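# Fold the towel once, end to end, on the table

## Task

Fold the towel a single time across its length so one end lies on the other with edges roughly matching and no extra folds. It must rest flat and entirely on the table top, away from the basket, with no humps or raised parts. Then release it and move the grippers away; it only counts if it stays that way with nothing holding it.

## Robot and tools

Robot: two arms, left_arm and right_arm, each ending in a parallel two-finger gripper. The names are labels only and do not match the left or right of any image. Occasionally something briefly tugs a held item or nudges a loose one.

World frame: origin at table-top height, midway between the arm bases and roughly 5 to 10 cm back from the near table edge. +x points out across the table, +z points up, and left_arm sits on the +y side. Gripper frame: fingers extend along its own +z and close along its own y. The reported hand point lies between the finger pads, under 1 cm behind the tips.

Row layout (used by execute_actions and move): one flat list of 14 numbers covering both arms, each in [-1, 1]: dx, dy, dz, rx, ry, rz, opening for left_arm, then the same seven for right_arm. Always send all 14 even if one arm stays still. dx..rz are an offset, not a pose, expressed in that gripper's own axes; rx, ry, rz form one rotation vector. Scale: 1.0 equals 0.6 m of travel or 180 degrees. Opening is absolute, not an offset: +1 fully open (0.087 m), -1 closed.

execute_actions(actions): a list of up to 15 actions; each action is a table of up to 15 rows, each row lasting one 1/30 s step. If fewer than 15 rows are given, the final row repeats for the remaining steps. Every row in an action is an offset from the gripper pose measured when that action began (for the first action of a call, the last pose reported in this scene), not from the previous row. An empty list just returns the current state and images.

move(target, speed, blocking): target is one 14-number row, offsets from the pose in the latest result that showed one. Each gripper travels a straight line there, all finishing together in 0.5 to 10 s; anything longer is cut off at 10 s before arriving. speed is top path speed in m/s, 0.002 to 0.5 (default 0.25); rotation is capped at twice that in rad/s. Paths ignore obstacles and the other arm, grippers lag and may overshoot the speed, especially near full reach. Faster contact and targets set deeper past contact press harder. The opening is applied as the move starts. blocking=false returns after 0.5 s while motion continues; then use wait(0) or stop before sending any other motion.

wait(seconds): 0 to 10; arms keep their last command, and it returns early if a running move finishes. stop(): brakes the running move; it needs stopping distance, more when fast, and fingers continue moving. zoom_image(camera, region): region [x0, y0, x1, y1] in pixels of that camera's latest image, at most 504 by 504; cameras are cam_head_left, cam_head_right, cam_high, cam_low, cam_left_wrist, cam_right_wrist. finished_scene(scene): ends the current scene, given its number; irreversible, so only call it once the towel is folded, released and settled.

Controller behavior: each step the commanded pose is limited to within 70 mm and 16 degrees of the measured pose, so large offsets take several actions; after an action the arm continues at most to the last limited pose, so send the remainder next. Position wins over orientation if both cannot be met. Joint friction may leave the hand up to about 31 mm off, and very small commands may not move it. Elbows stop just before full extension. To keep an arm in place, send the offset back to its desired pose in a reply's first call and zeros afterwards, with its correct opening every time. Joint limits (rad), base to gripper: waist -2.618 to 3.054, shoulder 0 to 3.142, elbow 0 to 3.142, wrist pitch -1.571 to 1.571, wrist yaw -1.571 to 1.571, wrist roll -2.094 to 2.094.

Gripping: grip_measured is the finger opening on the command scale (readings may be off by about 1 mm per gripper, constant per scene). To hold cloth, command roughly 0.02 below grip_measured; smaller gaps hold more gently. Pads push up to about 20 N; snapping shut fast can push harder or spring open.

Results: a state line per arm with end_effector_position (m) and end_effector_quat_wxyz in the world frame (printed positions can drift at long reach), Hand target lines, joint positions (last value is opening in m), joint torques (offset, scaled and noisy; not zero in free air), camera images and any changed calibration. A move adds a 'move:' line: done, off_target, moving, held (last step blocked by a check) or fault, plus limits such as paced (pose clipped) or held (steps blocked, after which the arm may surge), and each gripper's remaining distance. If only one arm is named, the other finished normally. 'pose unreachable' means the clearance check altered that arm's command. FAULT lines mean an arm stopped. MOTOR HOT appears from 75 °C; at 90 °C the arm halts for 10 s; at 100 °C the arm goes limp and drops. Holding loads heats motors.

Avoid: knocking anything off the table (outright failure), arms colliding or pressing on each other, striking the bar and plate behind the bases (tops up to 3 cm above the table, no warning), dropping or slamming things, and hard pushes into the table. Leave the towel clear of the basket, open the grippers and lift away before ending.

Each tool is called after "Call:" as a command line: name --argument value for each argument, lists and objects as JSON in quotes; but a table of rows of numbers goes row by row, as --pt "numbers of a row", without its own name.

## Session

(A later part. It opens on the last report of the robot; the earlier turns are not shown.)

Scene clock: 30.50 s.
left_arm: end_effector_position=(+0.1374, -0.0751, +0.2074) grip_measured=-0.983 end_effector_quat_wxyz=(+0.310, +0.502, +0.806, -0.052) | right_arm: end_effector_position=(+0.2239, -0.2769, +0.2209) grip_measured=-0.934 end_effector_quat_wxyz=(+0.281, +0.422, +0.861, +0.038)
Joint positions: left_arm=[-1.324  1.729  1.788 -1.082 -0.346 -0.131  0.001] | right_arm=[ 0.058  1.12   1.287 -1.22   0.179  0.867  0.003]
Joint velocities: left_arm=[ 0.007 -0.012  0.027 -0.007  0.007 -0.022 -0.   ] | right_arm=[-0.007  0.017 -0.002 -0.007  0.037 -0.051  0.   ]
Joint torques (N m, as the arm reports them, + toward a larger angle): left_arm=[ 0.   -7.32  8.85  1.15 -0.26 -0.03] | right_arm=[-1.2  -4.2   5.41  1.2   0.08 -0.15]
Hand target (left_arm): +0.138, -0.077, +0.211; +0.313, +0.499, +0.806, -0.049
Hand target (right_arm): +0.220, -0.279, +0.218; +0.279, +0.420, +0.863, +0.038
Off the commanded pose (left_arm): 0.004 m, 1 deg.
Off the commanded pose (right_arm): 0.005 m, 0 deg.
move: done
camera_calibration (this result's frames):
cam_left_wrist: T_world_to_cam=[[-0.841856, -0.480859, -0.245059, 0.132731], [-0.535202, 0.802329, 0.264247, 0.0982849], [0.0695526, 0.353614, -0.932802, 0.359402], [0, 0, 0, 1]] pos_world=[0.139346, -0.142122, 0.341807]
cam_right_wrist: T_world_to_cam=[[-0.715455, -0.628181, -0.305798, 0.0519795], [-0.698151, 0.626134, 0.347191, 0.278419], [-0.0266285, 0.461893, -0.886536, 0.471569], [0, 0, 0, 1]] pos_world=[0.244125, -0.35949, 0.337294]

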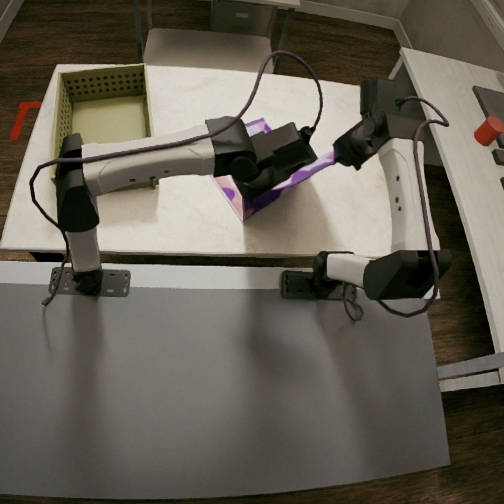

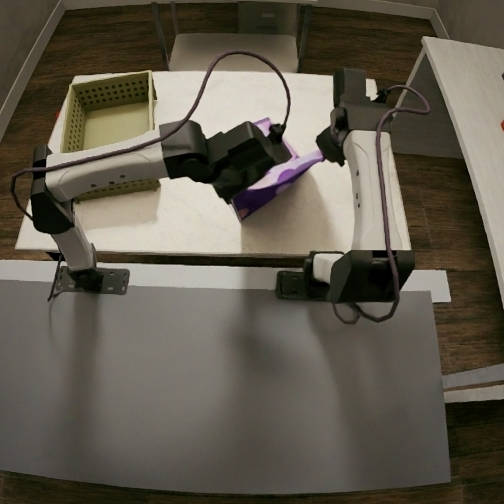

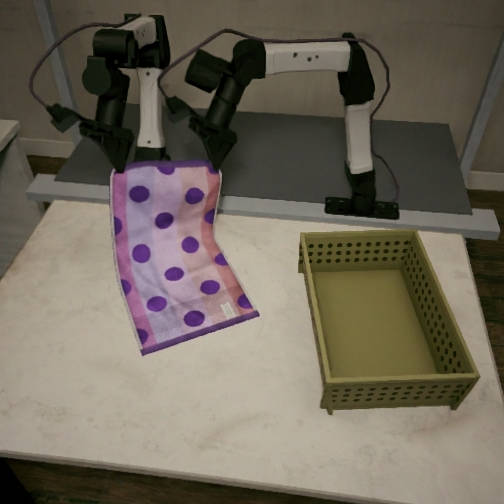

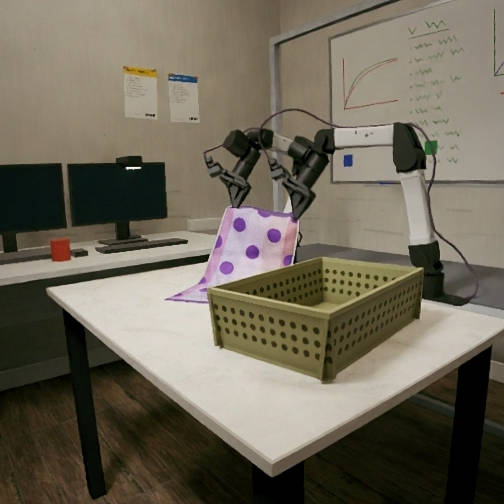

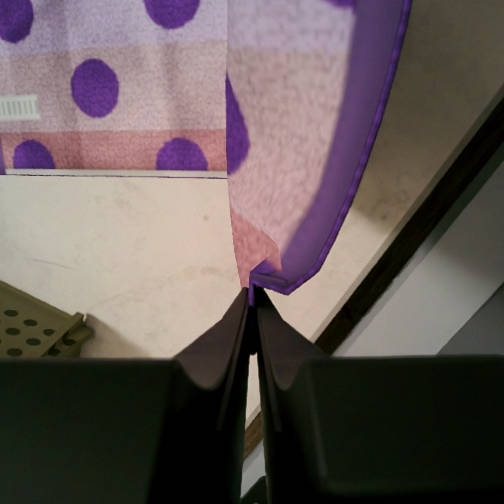

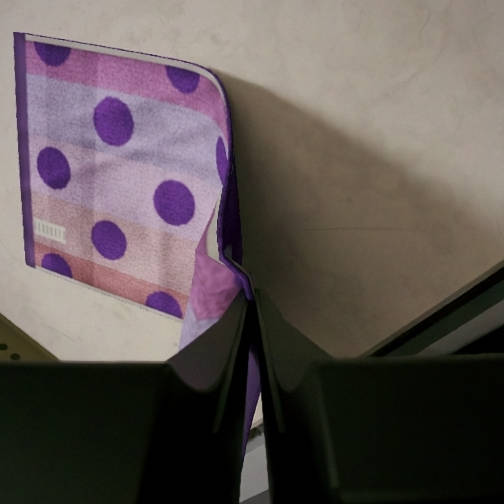

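Call:
move --target '[0.048,0.308,0.123,0,0,0,-1,-0.02,0.288,0.17,0,0,0,-1]' --speed 0.12

Scene clock: 33.03 s.
left_arm: end_effector_position=(+0.3144, +0.0094, +0.1807) grip_measured=-0.983 end_effector_quat_wxyz=(+0.316, +0.500, +0.805, -0.047) | right_arm: end_effector_position=(+0.3961, -0.1966, +0.1902) grip_measured=-0.934 end_effector_quat_wxyz=(+0.267, +0.419, +0.867, +0.035)
Joint positions: left_arm=[-0.762  1.724  1.646 -0.844 -0.038  0.343  0.001] | right_arm=[ 0.276  1.795  1.746 -1.076  0.271  1.062  0.003]
Joint velocities: left_arm=[ 0.002  0.012 -0.002  0.081  0.022  0.022 -0.   ] | right_arm=[ 0.012 -0.032 -0.002  0.007 -0.051 -0.022 -0.   ]
Joint torques (N m, as the arm reports them, + toward a larger angle): left_arm=[ 0.52 -7.94  6.95  1.5   0.    0.09] | right_arm=[ 0.67 -9.39  9.23  1.18  0.42  0.06]
Hand target (left_arm): +0.316, +0.008, +0.176; +0.313, +0.503, +0.804, -0.049
Hand target (right_arm): +0.404, -0.194, +0.195; +0.281, +0.421, +0.861, +0.037
Off the commanded pose (left_arm): 0.007 m, 1 deg.
Off the commanded pose (right_arm): 0.009 m, 2 deg.
move: done
camera_calibration (this result's frames):
cam_left_wrist: T_world_to_cam=[[-0.83475, -0.486365, -0.258149, 0.315972], [-0.544604, 0.79842, 0.256772, 0.136638], [0.0812266, 0.354929, -0.931358, 0.288346], [0, 0, 0, 1]] pos_world=[0.31475, -0.0577595, 0.315036]
cam_right_wrist: T_world_to_cam=[[-0.719342, -0.632386, -0.287464, 0.213483], [-0.692435, 0.619693, 0.36948, 0.351275], [-0.0555151, 0.464832, -0.883657, 0.423263], [0, 0, 0, 1]] pos_world=[0.4203, -0.279425, 0.305599]

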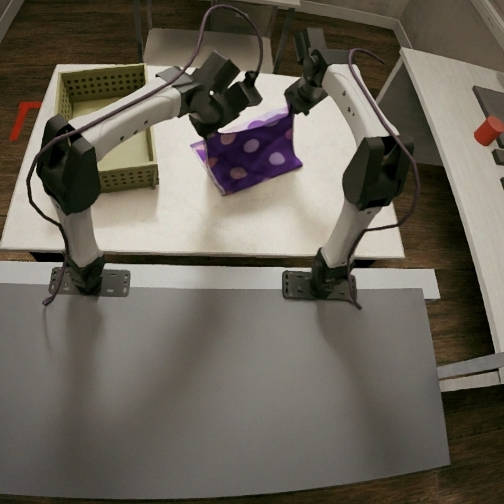

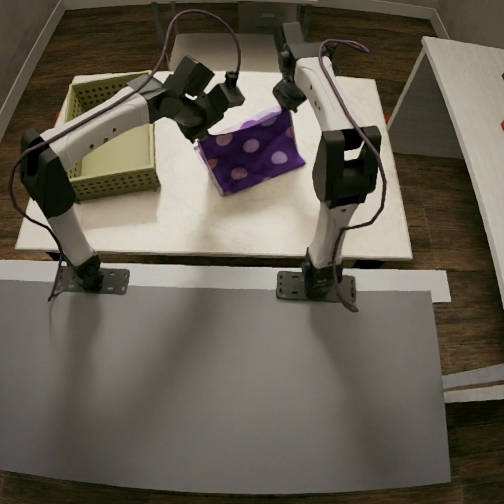

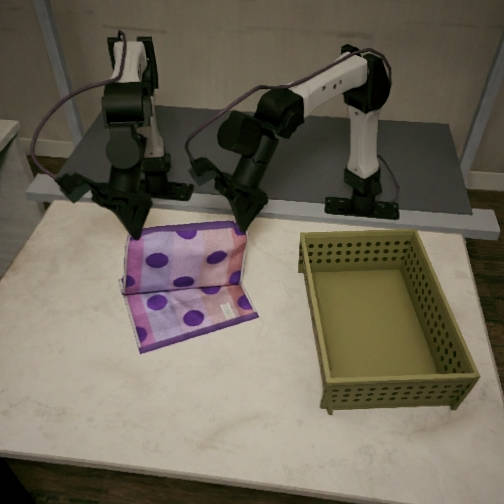

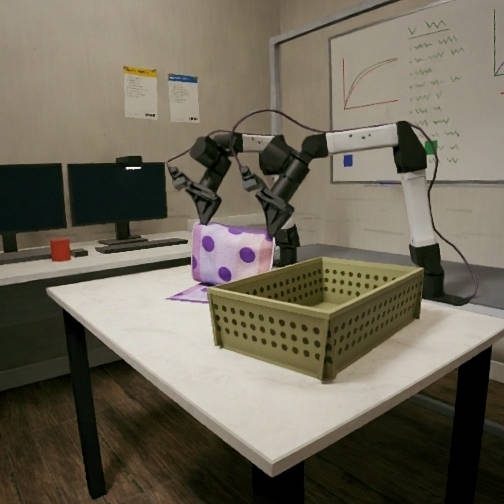

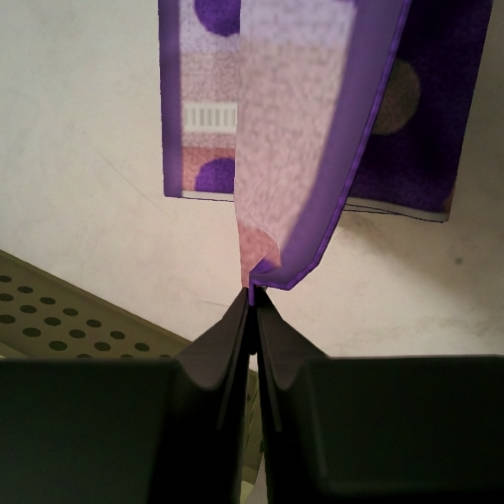

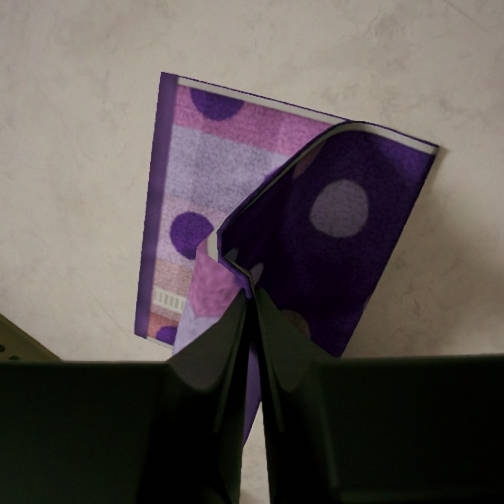

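Call:
move --target '[0.11,0.095,0.236,0,0,0,-1,0.053,0.10,0.30,0,0,0,-1]' --speed 0.1

Scene clock: 36.27 s.
left_arm: end_effector_position=(+0.4102, +0.0291, +0.0554) grip_measured=-0.983 end_effector_quat_wxyz=(+0.324, +0.499, +0.803, -0.044) | right_arm: end_effector_position=(+0.5016, -0.1729, +0.0354) grip_measured=-0.934 end_effector_quat_wxyz=(+0.252, +0.420, +0.872, +0.022)
Joint positions: left_arm=[-0.572  1.981  1.466 -0.395  0.07   0.497  0.001] | right_arm=[ 0.276  2.281  1.843 -0.729  0.272  1.064  0.003]
Joint velocities: left_arm=[-0.027  0.007 -0.002 -0.051 -0.007 -0.007  0.001] | right_arm=[-0.012  0.007  0.002  0.007  0.066 -0.051  0.001]
Joint torques (N m, as the arm reports them, + toward a larger angle): left_arm=[ 0.96 -9.94  5.52  1.64  0.11  0.07] | right_arm=[  0.88 -14.53   9.25   1.21   0.27   0.06]
Hand target (left_arm): +0.409, +0.033, +0.045; +0.316, +0.500, +0.805, -0.046
Hand target (right_arm): +0.512, -0.164, +0.041; +0.267, +0.419, +0.867, +0.035
Off the commanded pose (left_arm): 0.012 m, 1 deg.
Off the commanded pose (right_arm): 0.014 m, 2 deg.
move: off_target (left_arm, right_arm)
camera_calibration (this result's frames):
cam_left_wrist: T_world_to_cam=[[-0.828986, -0.489156, -0.271125, 0.371632], [-0.550877, 0.797847, 0.244898, 0.208503], [0.0965229, 0.352374, -0.930868, 0.150633], [0, 0, 0, 1]] pos_world=[0.408397, -0.0376466, 0.189916]
cam_right_wrist: T_world_to_cam=[[-0.731499, -0.633307, -0.252649, 0.264611], [-0.675883, 0.624609, 0.391211, 0.458601], [-0.0899496, 0.456932, -0.884942, 0.29731], [0, 0, 0, 1]] pos_world=[0.530266, -0.254716, 0.150546]

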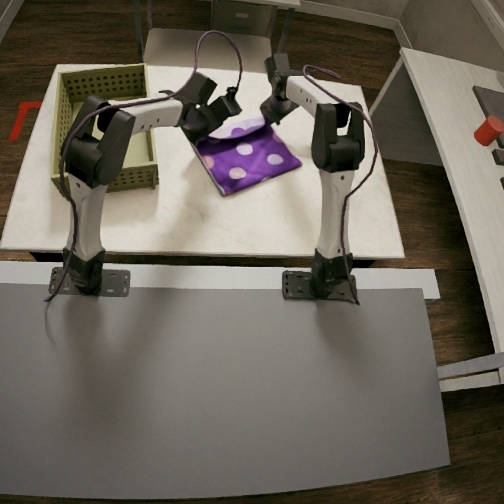

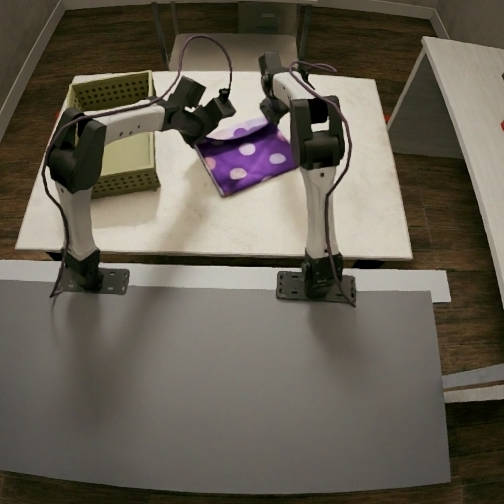

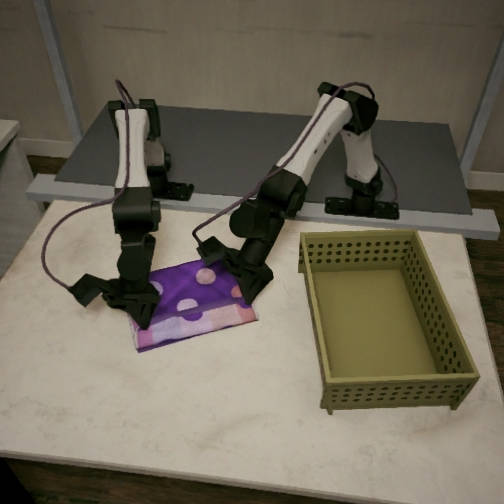

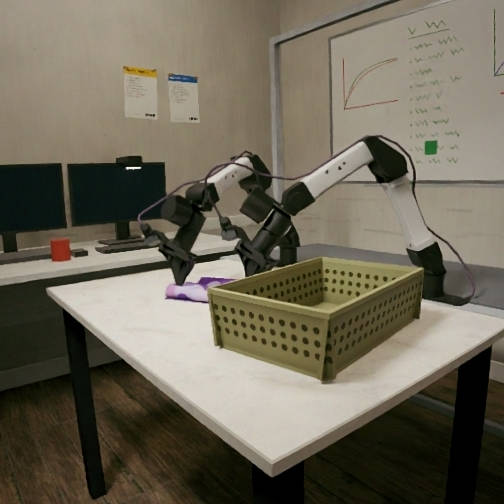

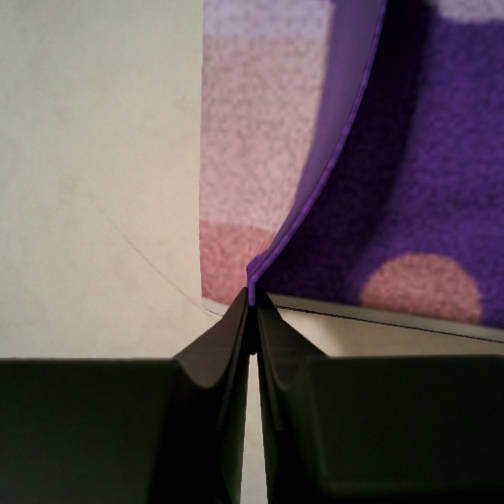

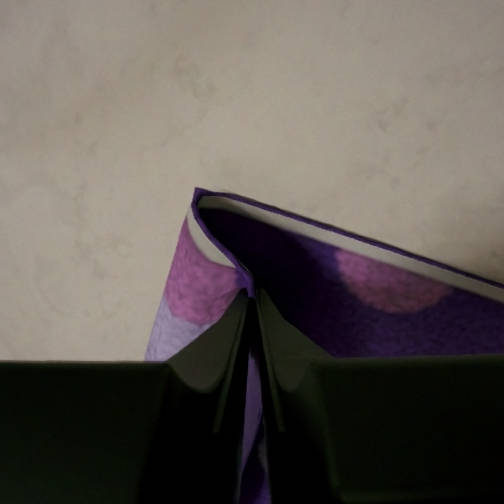

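Call:
move --target '[0,0.04,0,0.2,0,0,-1,0,0.045,-0.01,0.22,0,0,-1]' --speed 0.15

Scene clock: 40.53 s.
left_arm: end_effector_position=(+0.4265, +0.0408, +0.0606) grip_measured=-0.983 end_effector_quat_wxyz=(+0.154, +0.576, +0.751, -0.285) | right_arm: end_effector_position=(+0.5138, -0.1600, +0.0471) grip_measured=-0.934 end_effector_quat_wxyz=(+0.241, +0.458, +0.848, -0.114)
Joint positions: left_arm=[-0.357  2.514  2.425 -1.321  0.649  0.878  0.001] | right_arm=[ 0.366  2.779  2.834 -1.474  0.504  1.26   0.003]
Joint velocities: left_arm=[ 0.007 -0.012  0.002 -0.037 -0.051  0.022  0.001] | right_arm=[ 0.007 -0.002 -0.022 -0.037  0.007  0.022  0.001]
Joint torques (N m, as the arm reports them, + toward a larger angle): left_arm=[  0.86 -12.4    8.43   0.44   0.33   0.09] | right_arm=[  0.82 -16.52   8.39   0.65   0.56   0.08]
Hand target (left_arm): +0.429, +0.042, +0.062; +0.156, +0.574, +0.750, -0.288
Hand target (right_arm): +0.519, -0.155, +0.048; +0.255, +0.459, +0.844, -0.110
Off the commanded pose (left_arm): 0.004 m, 1 deg.
Off the commanded pose (right_arm): 0.007 m, 25 deg; orientation clipped at the last step of the last action.
elbow stopped short (right arm): the move would have taken joint 3 (elbow) straighter than the controller allows; a more bent joint 3 avoids this.
move: off_target (right_arm); limits=paced
camera_calibration (this result's frames):
cam_left_wrist: T_world_to_cam=[[-0.958081, -0.168084, 0.232009, 0.403723], [-0.108528, 0.962389, 0.249057, 0.0111773], [-0.265146, 0.213437, -0.940288, 0.310336], [0, 0, 0, 1]] pos_world=[0.470297, -0.009135, 0.195354]
cam_right_wrist: T_world_to_cam=[[-0.840867, -0.540306, -0.0318094, 0.345338], [-0.521285, 0.792651, 0.316175, 0.405191], [-0.145617, 0.282443, -0.948168, 0.306463], [0, 0, 0, 1]] pos_world=[0.546229, -0.221145, 0.173452]

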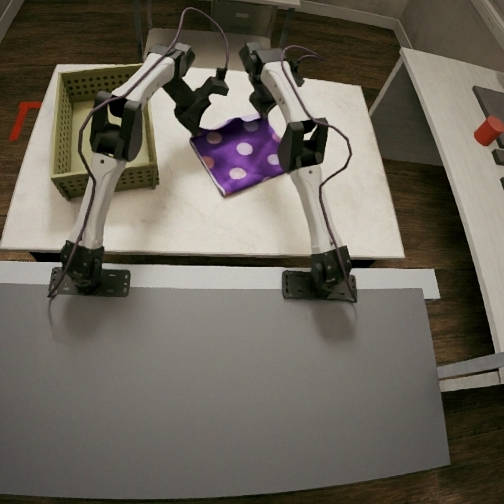

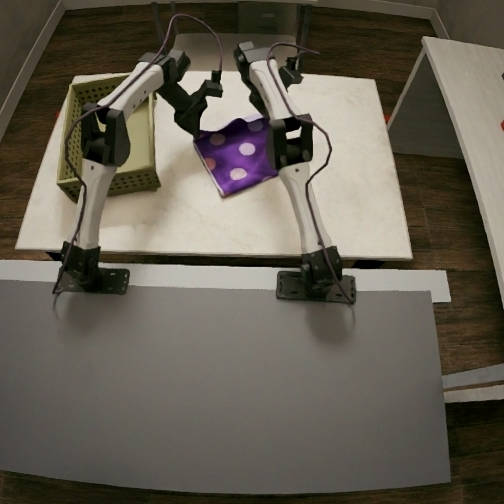

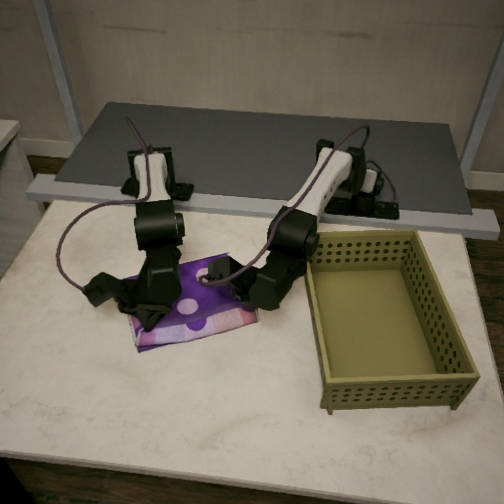

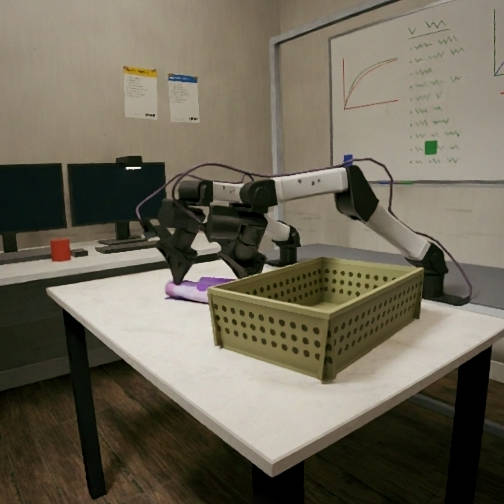

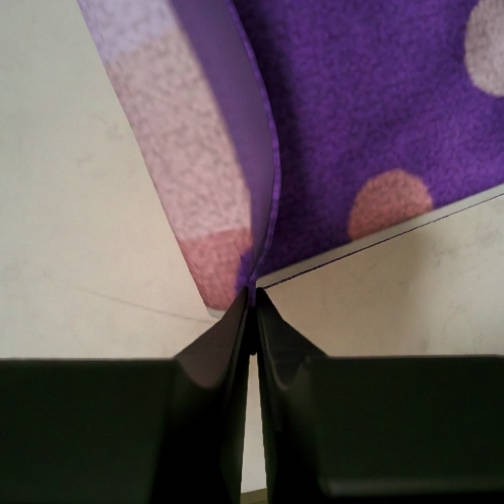

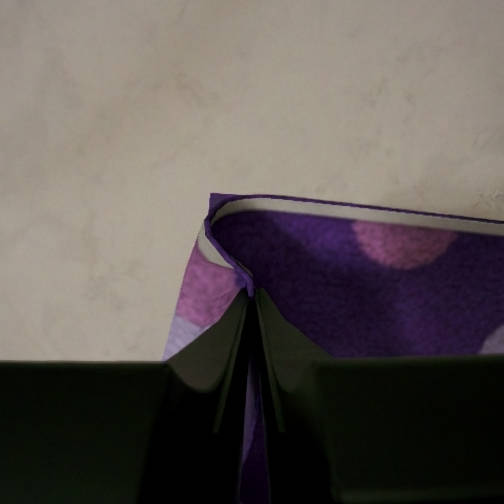

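Call:
move --target '[-0.175,-0.52,-0.028,-0.1,0,0,-1,-0.087,-0.475,-0.28,0,0,0,-1]' --speed 0.13

Scene clock: 44.70 s.
left_arm: end_effector_position=(+0.1610, -0.0849, +0.2007) grip_measured=-0.983 end_effector_quat_wxyz=(+0.228, +0.548, +0.787, -0.168) | right_arm: end_effector_position=(+0.2526, -0.2814, +0.2089) grip_measured=-0.934 end_effector_quat_wxyz=(+0.247, +0.458, +0.847, -0.109)
Joint positions: left_arm=[-1.121  1.773  1.833 -1.055  0.065  0.059  0.001] | right_arm=[ 0.22   1.417  1.479 -1.387  0.476  1.094  0.003]
Joint velocities: left_arm=[-0.002  0.007  0.007 -0.022  0.022  0.037  0.   ] | right_arm=[ 0.022 -0.012  0.022  0.037 -0.066 -0.007  0.   ]
Joint torques (N m, as the arm reports them, + toward a larger angle): left_arm=[ 0.18 -9.21  9.07  1.2  -0.06 -0.04] | right_arm=[-1.16 -6.75  5.21  0.7   0.29 -0.13]
Hand target (left_arm): +0.162, -0.085, +0.212; +0.240, +0.543, +0.787, -0.169
Hand target (right_arm): +0.247, -0.285, +0.206; +0.241, +0.458, +0.848, -0.114
Off the commanded pose (left_arm): 0.010 m, 2 deg.
Off the commanded pose (right_arm): 0.005 m, 1 deg.
move: done
camera_calibration (this result's frames):
cam_left_wrist: T_world_to_cam=[[-0.942636, -0.333799, -0.00387509, 0.12651], [-0.319765, 0.899551, 0.297588, 0.0874371], [-0.0958486, 0.281756, -0.954687, 0.379922], [0, 0, 0, 1]] pos_world=[0.183628, -0.14347, 0.337176]
cam_right_wrist: T_world_to_cam=[[-0.839049, -0.542092, -0.0461932, 0.067221], [-0.527925, 0.790708, 0.309962, 0.316548], [-0.131502, 0.284459, -0.949626, 0.453477], [0, 0, 0, 1]] pos_world=[0.283149, -0.342853, 0.335621]

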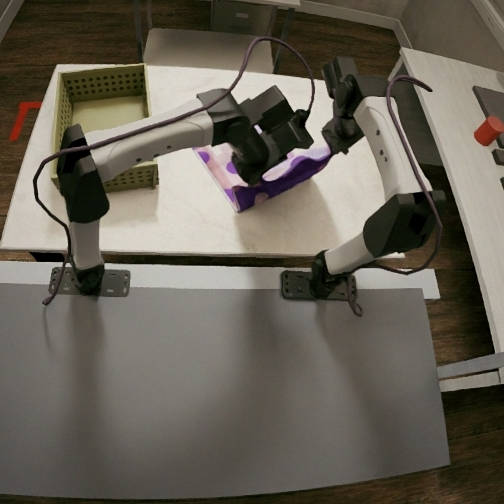

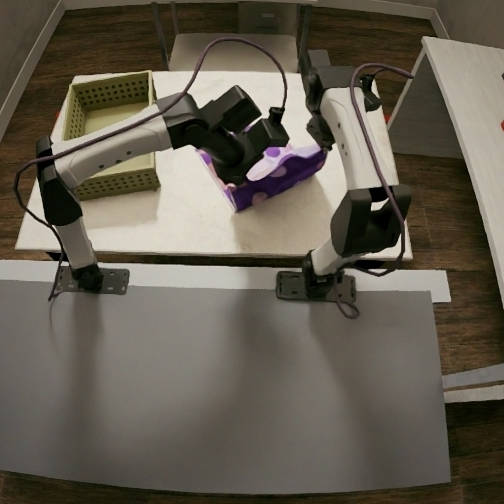

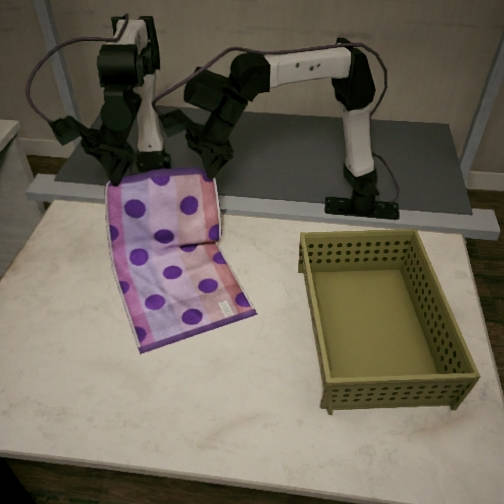

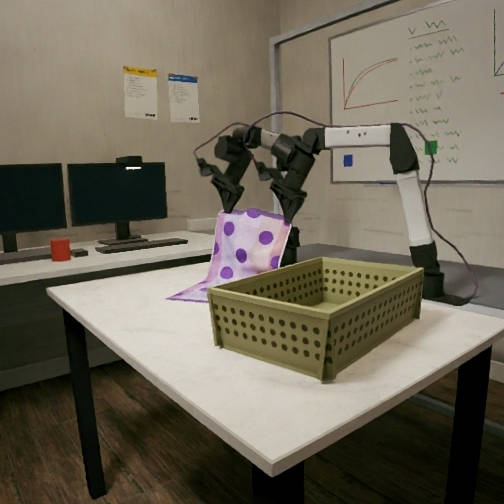

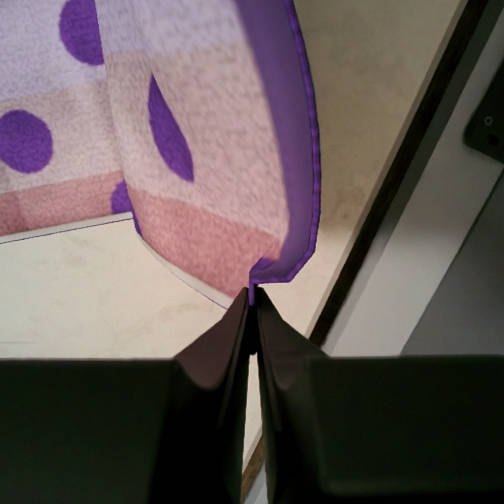

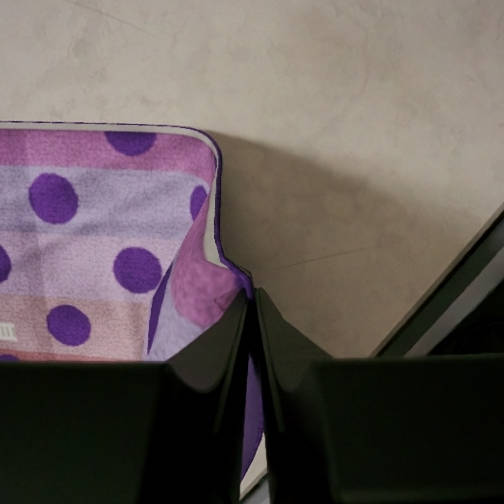

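Call:
move --target '[-0.008,-0.1,0.007,0,0,0,-1,0.008,-0.1,-0.008,0,0,0,-1]' --speed 0.08

Call:
move --target '[0.118,0.428,0.095,0,0,0,-1,0.037,0.42,0.165,0,0,0,-1]' --speed 0.12

Scene clock: 46.67 s.
left_arm: end_effector_position=(+0.1055, -0.1056, +0.1948) grip_measured=-0.983 end_effector_quat_wxyz=(+0.218, +0.552, +0.787, -0.167) | right_arm: end_effector_position=(+0.2036, -0.3060, +0.2098) grip_measured=-0.934 end_effector_quat_wxyz=(+0.250, +0.458, +0.846, -0.107)
Joint positions: left_arm=[-1.283  1.786  1.833 -1.057 -0.011 -0.074  0.001] | right_arm=[ 0.133  1.215  1.339 -1.399  0.452  0.999  0.003]
Joint velocities: left_arm=[ 0.012  0.002  0.007  0.037 -0.037 -0.022 -0.001] | right_arm=[ 0.012  0.007  0.012  0.037 -0.022 -0.007 -0.   ]
Joint torques (N m, as the arm reports them, + toward a larger angle): left_arm=[ 0.02 -7.88  9.38  1.29 -0.13 -0.03] | right_arm=[-1.21 -4.83  5.09  0.83  0.29 -0.13]
Hand target (left_arm): +0.107, -0.111, +0.201; +0.227, +0.548, +0.787, -0.169
Hand target (right_arm): +0.199, -0.309, +0.207; +0.247, +0.458, +0.847, -0.109
Off the commanded pose (left_arm): 0.008 m, 1 deg.
Off the commanded pose (right_arm): 0.006 m, 0 deg.
move: done
camera_calibration (this result's frames):
cam_left_wrist: T_world_to_cam=[[-0.945397, -0.3259, 0.00374532, 0.0669049], [-0.308231, 0.897757, 0.314683, 0.08536], [-0.105918, 0.296346, -0.949189, 0.376309], [0, 0, 0, 1]] pos_world=[0.12942, -0.166346, 0.330077]
cam_right_wrist: T_world_to_cam=[[-0.83769, -0.543517, -0.0535166, 0.0136829], [-0.531709, 0.789241, 0.307219, 0.310725], [-0.124741, 0.285809, -0.950133, 0.453985], [0, 0, 0, 1]] pos_world=[0.233308, -0.367553, 0.336618]

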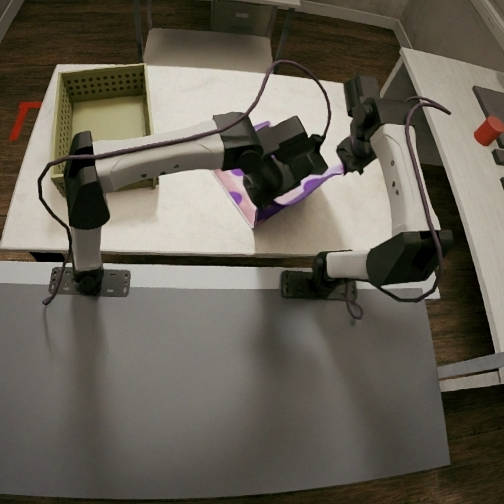

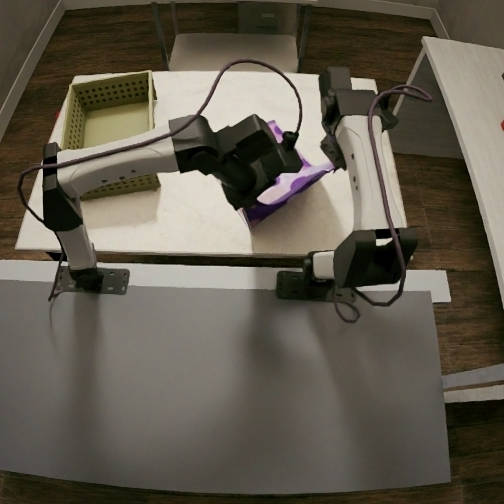

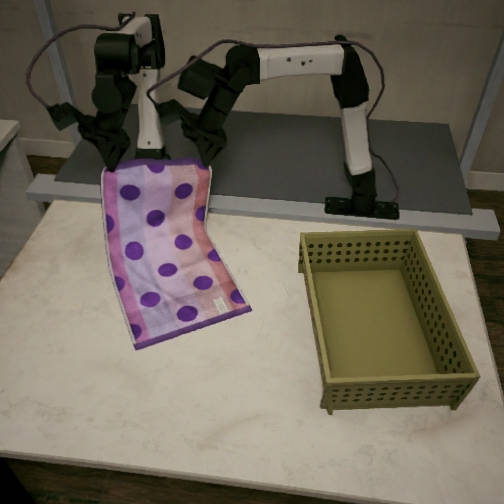

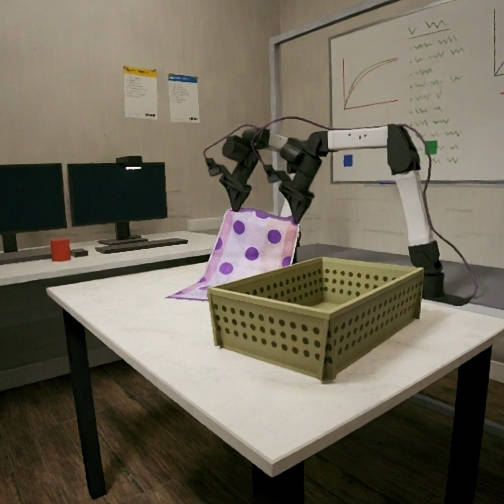

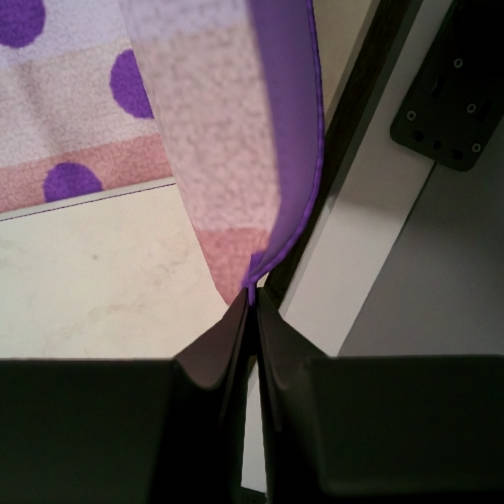

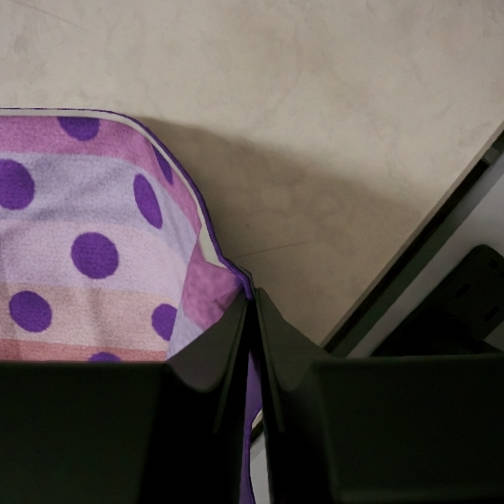

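Scene clock: 49.43 s.
left_arm: end_effector_position=(+0.3309, +0.0097, +0.1015) grip_measured=-0.983 end_effector_quat_wxyz=(+0.216, +0.552, +0.789, -0.161) | right_arm: end_effector_position=(+0.4311, -0.1912, +0.1258) grip_measured=-0.934 end_effector_quat_wxyz=(+0.240, +0.455, +0.851, -0.103)
Joint positions: left_arm=[-0.611  1.921  1.642 -0.834  0.315  0.518  0.001] | right_arm=[ 0.348  2.165  2.044 -1.273  0.483  1.229  0.003]
Joint velocities: left_arm=[-0.012 -0.002 -0.007 -0.037 -0.007 -0.022  0.001] | right_arm=[-0.007  0.002 -0.017 -0.022  0.051 -0.007  0.   ]
Joint torques (N m, as the arm reports them, + toward a larger angle): left_arm=[ 0.7  -9.15  8.8   1.06  0.16  0.06] | right_arm=[  0.27 -12.92   8.84   0.58   0.63   0.08]
Hand target (left_arm): +0.336, +0.008, +0.105; +0.221, +0.553, +0.787, -0.162
Hand target (right_arm): +0.435, -0.192, +0.129; +0.251, +0.458, +0.846, -0.107
Off the commanded pose (left_arm): 0.005 m, 1 deg.
Off the commanded pose (right_arm): 0.004 m, 1 deg.
move: done
camera_calibration (this result's frames):
cam_left_wrist: T_world_to_cam=[[-0.94425, -0.32921, -0.00364399, 0.318295], [-0.312447, 0.892569, 0.325113, 0.0810291], [-0.103778, 0.308126, -0.945668, 0.276287], [0, 0, 0, 1]] pos_world=[0.35454, -0.0526692, 0.236093]
cam_right_wrist: T_world_to_cam=[[-0.833503, -0.550556, -0.0464837, 0.258167], [-0.533256, 0.779579, 0.328472, 0.363062], [-0.144604, 0.29857, -0.943369, 0.379954], [0, 0, 0, 1]] pos_world=[0.463731, -0.254343, 0.251182]

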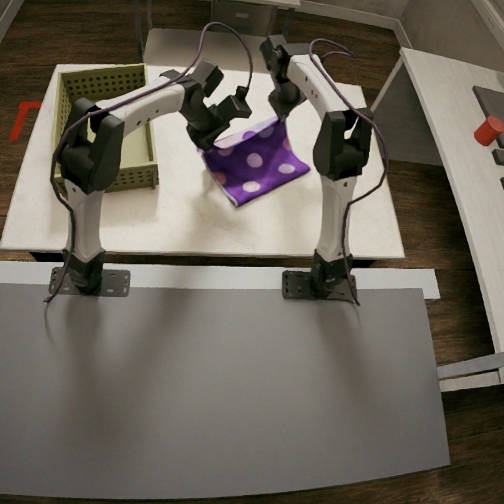

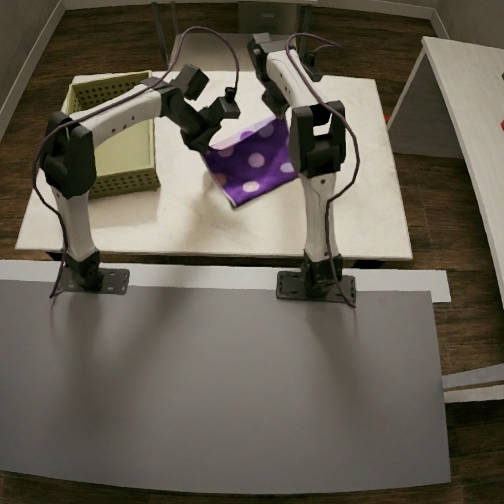

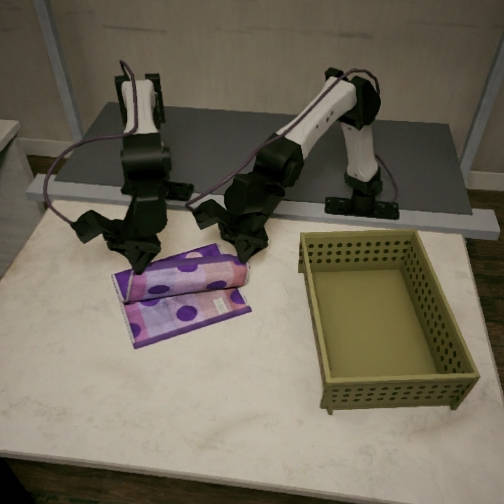

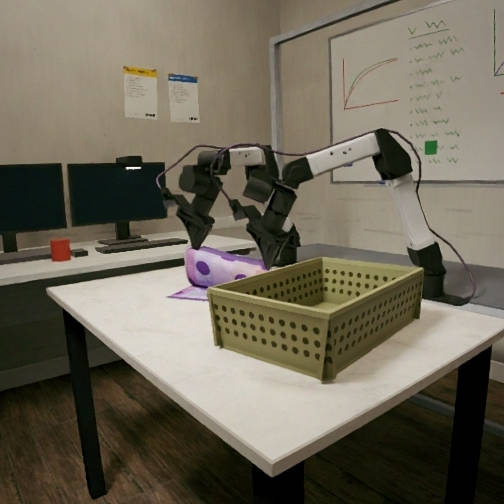

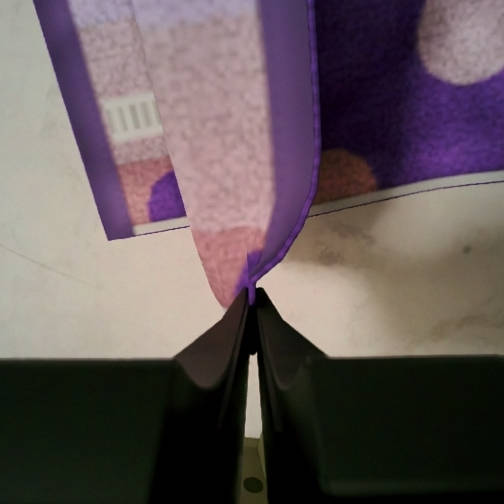

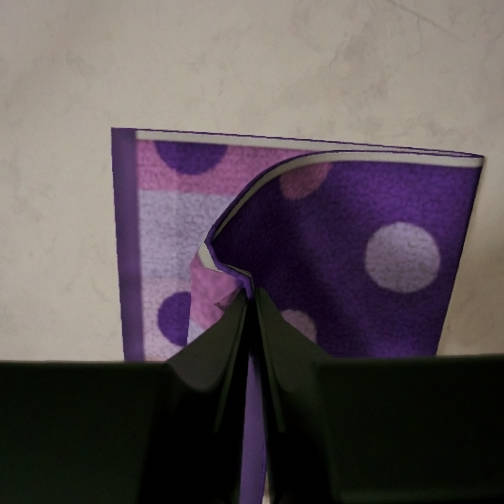

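Call:
move --target '[0,0.143,0.025,0,0,0,-1,-0.01,0.148,0.098,0,0,0,-1]' --speed 0.08

Scene clock: 51.83 s.
left_arm: end_effector_position=(+0.4107, +0.0313, +0.0851) grip_measured=-0.983 end_effector_quat_wxyz=(+0.216, +0.552, +0.790, -0.156) | right_arm: end_effector_position=(+0.5217, -0.1633, +0.0811) grip_measured=-0.934 end_effector_quat_wxyz=(+0.260, +0.449, +0.851, -0.083)
Joint positions: left_arm=[-0.472  2.174  1.956 -0.939  0.365  0.653  0.001] | right_arm=[ 0.348  2.713  2.834 -1.448  0.479  1.202  0.003]
Joint velocities: left_arm=[-0.002  0.017  0.002 -0.022 -0.051  0.037 -0.   ] | right_arm=[-0.002 -0.007  0.022 -0.022 -0.037 -0.007 -0.001]
Joint torques (N m, as the arm reports them, + toward a larger angle): left_arm=[  0.72 -10.91   8.77   0.95   0.21   0.06] | right_arm=[ -1.15 -16.53   8.36   0.74   0.35  -0.14]
Hand target (left_arm): +0.414, +0.032, +0.087; +0.217, +0.553, +0.789, -0.159
Hand target (right_arm): +0.526, -0.169, +0.083; +0.265, +0.450, +0.849, -0.080
Off the commanded pose (left_arm): 0.004 m, 0 deg.
Off the commanded pose (right_arm): 0.007 m, 3 deg.
elbow stopped short (right arm): the move would have taken joint 3 (elbow) straighter than the controller allows; a more bent joint 3 avoids this.
move: off_target (right_arm)
camera_calibration (this result's frames):
cam_left_wrist: T_world_to_cam=[[-0.943357, -0.33163, -0.00999067, 0.400951], [-0.3162, 0.889531, 0.329775, 0.0932622], [-0.100476, 0.314255, -0.944007, 0.260678], [0, 0, 0, 1]] pos_world=[0.433921, -0.0319117, 0.219332]
cam_right_wrist: T_world_to_cam=[[-0.81621, -0.569464, -0.0975313, 0.338929], [-0.568632, 0.76191, 0.310082, 0.421344], [-0.102271, 0.308552, -0.945694, 0.322282], [0, 0, 0, 1]] pos_world=[0.549187, -0.227459, 0.207185]

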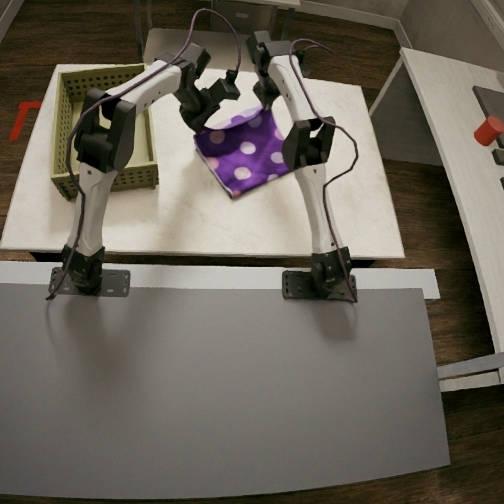

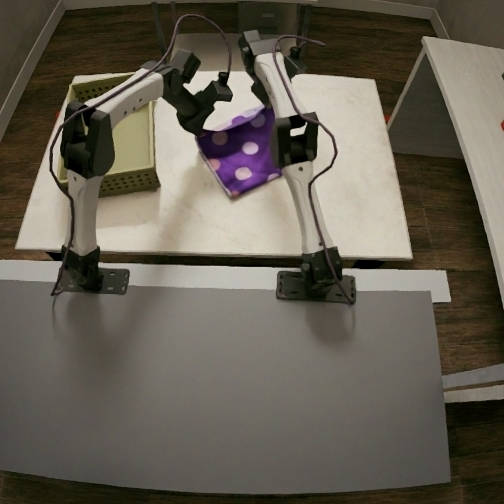

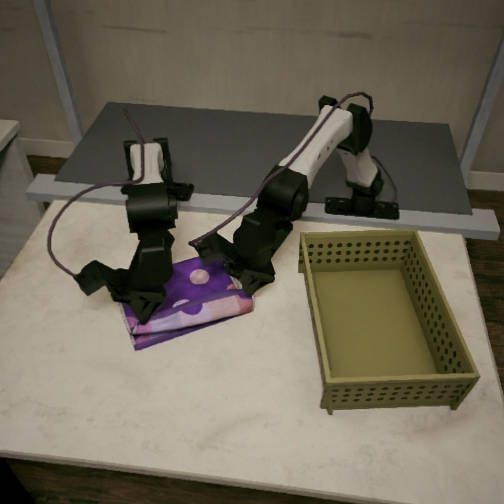

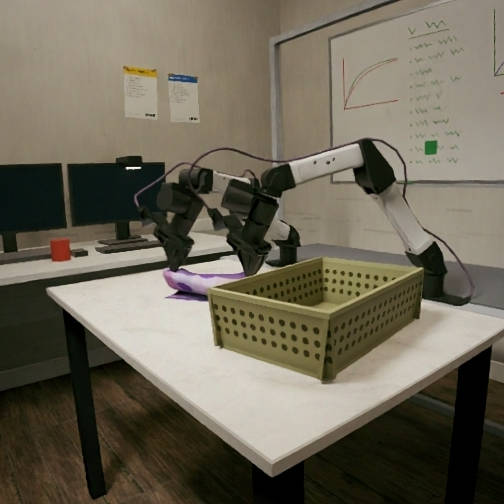

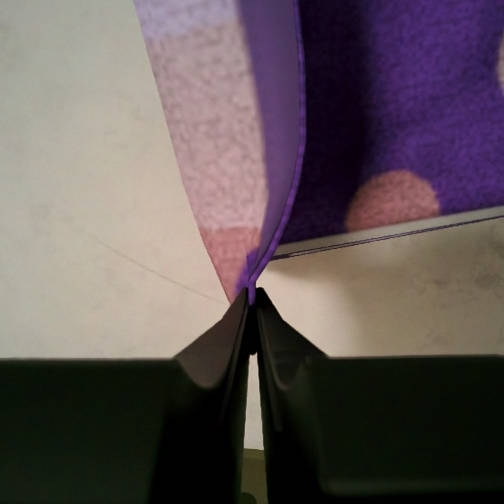

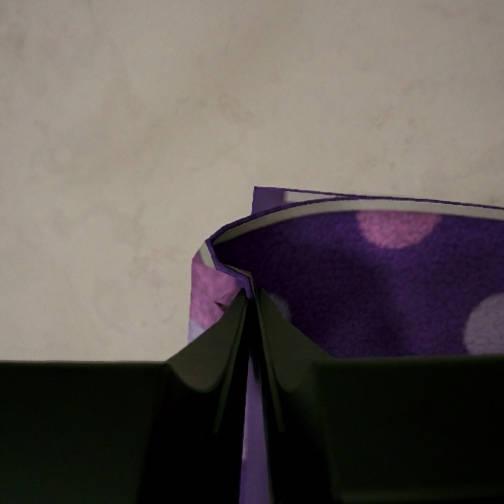

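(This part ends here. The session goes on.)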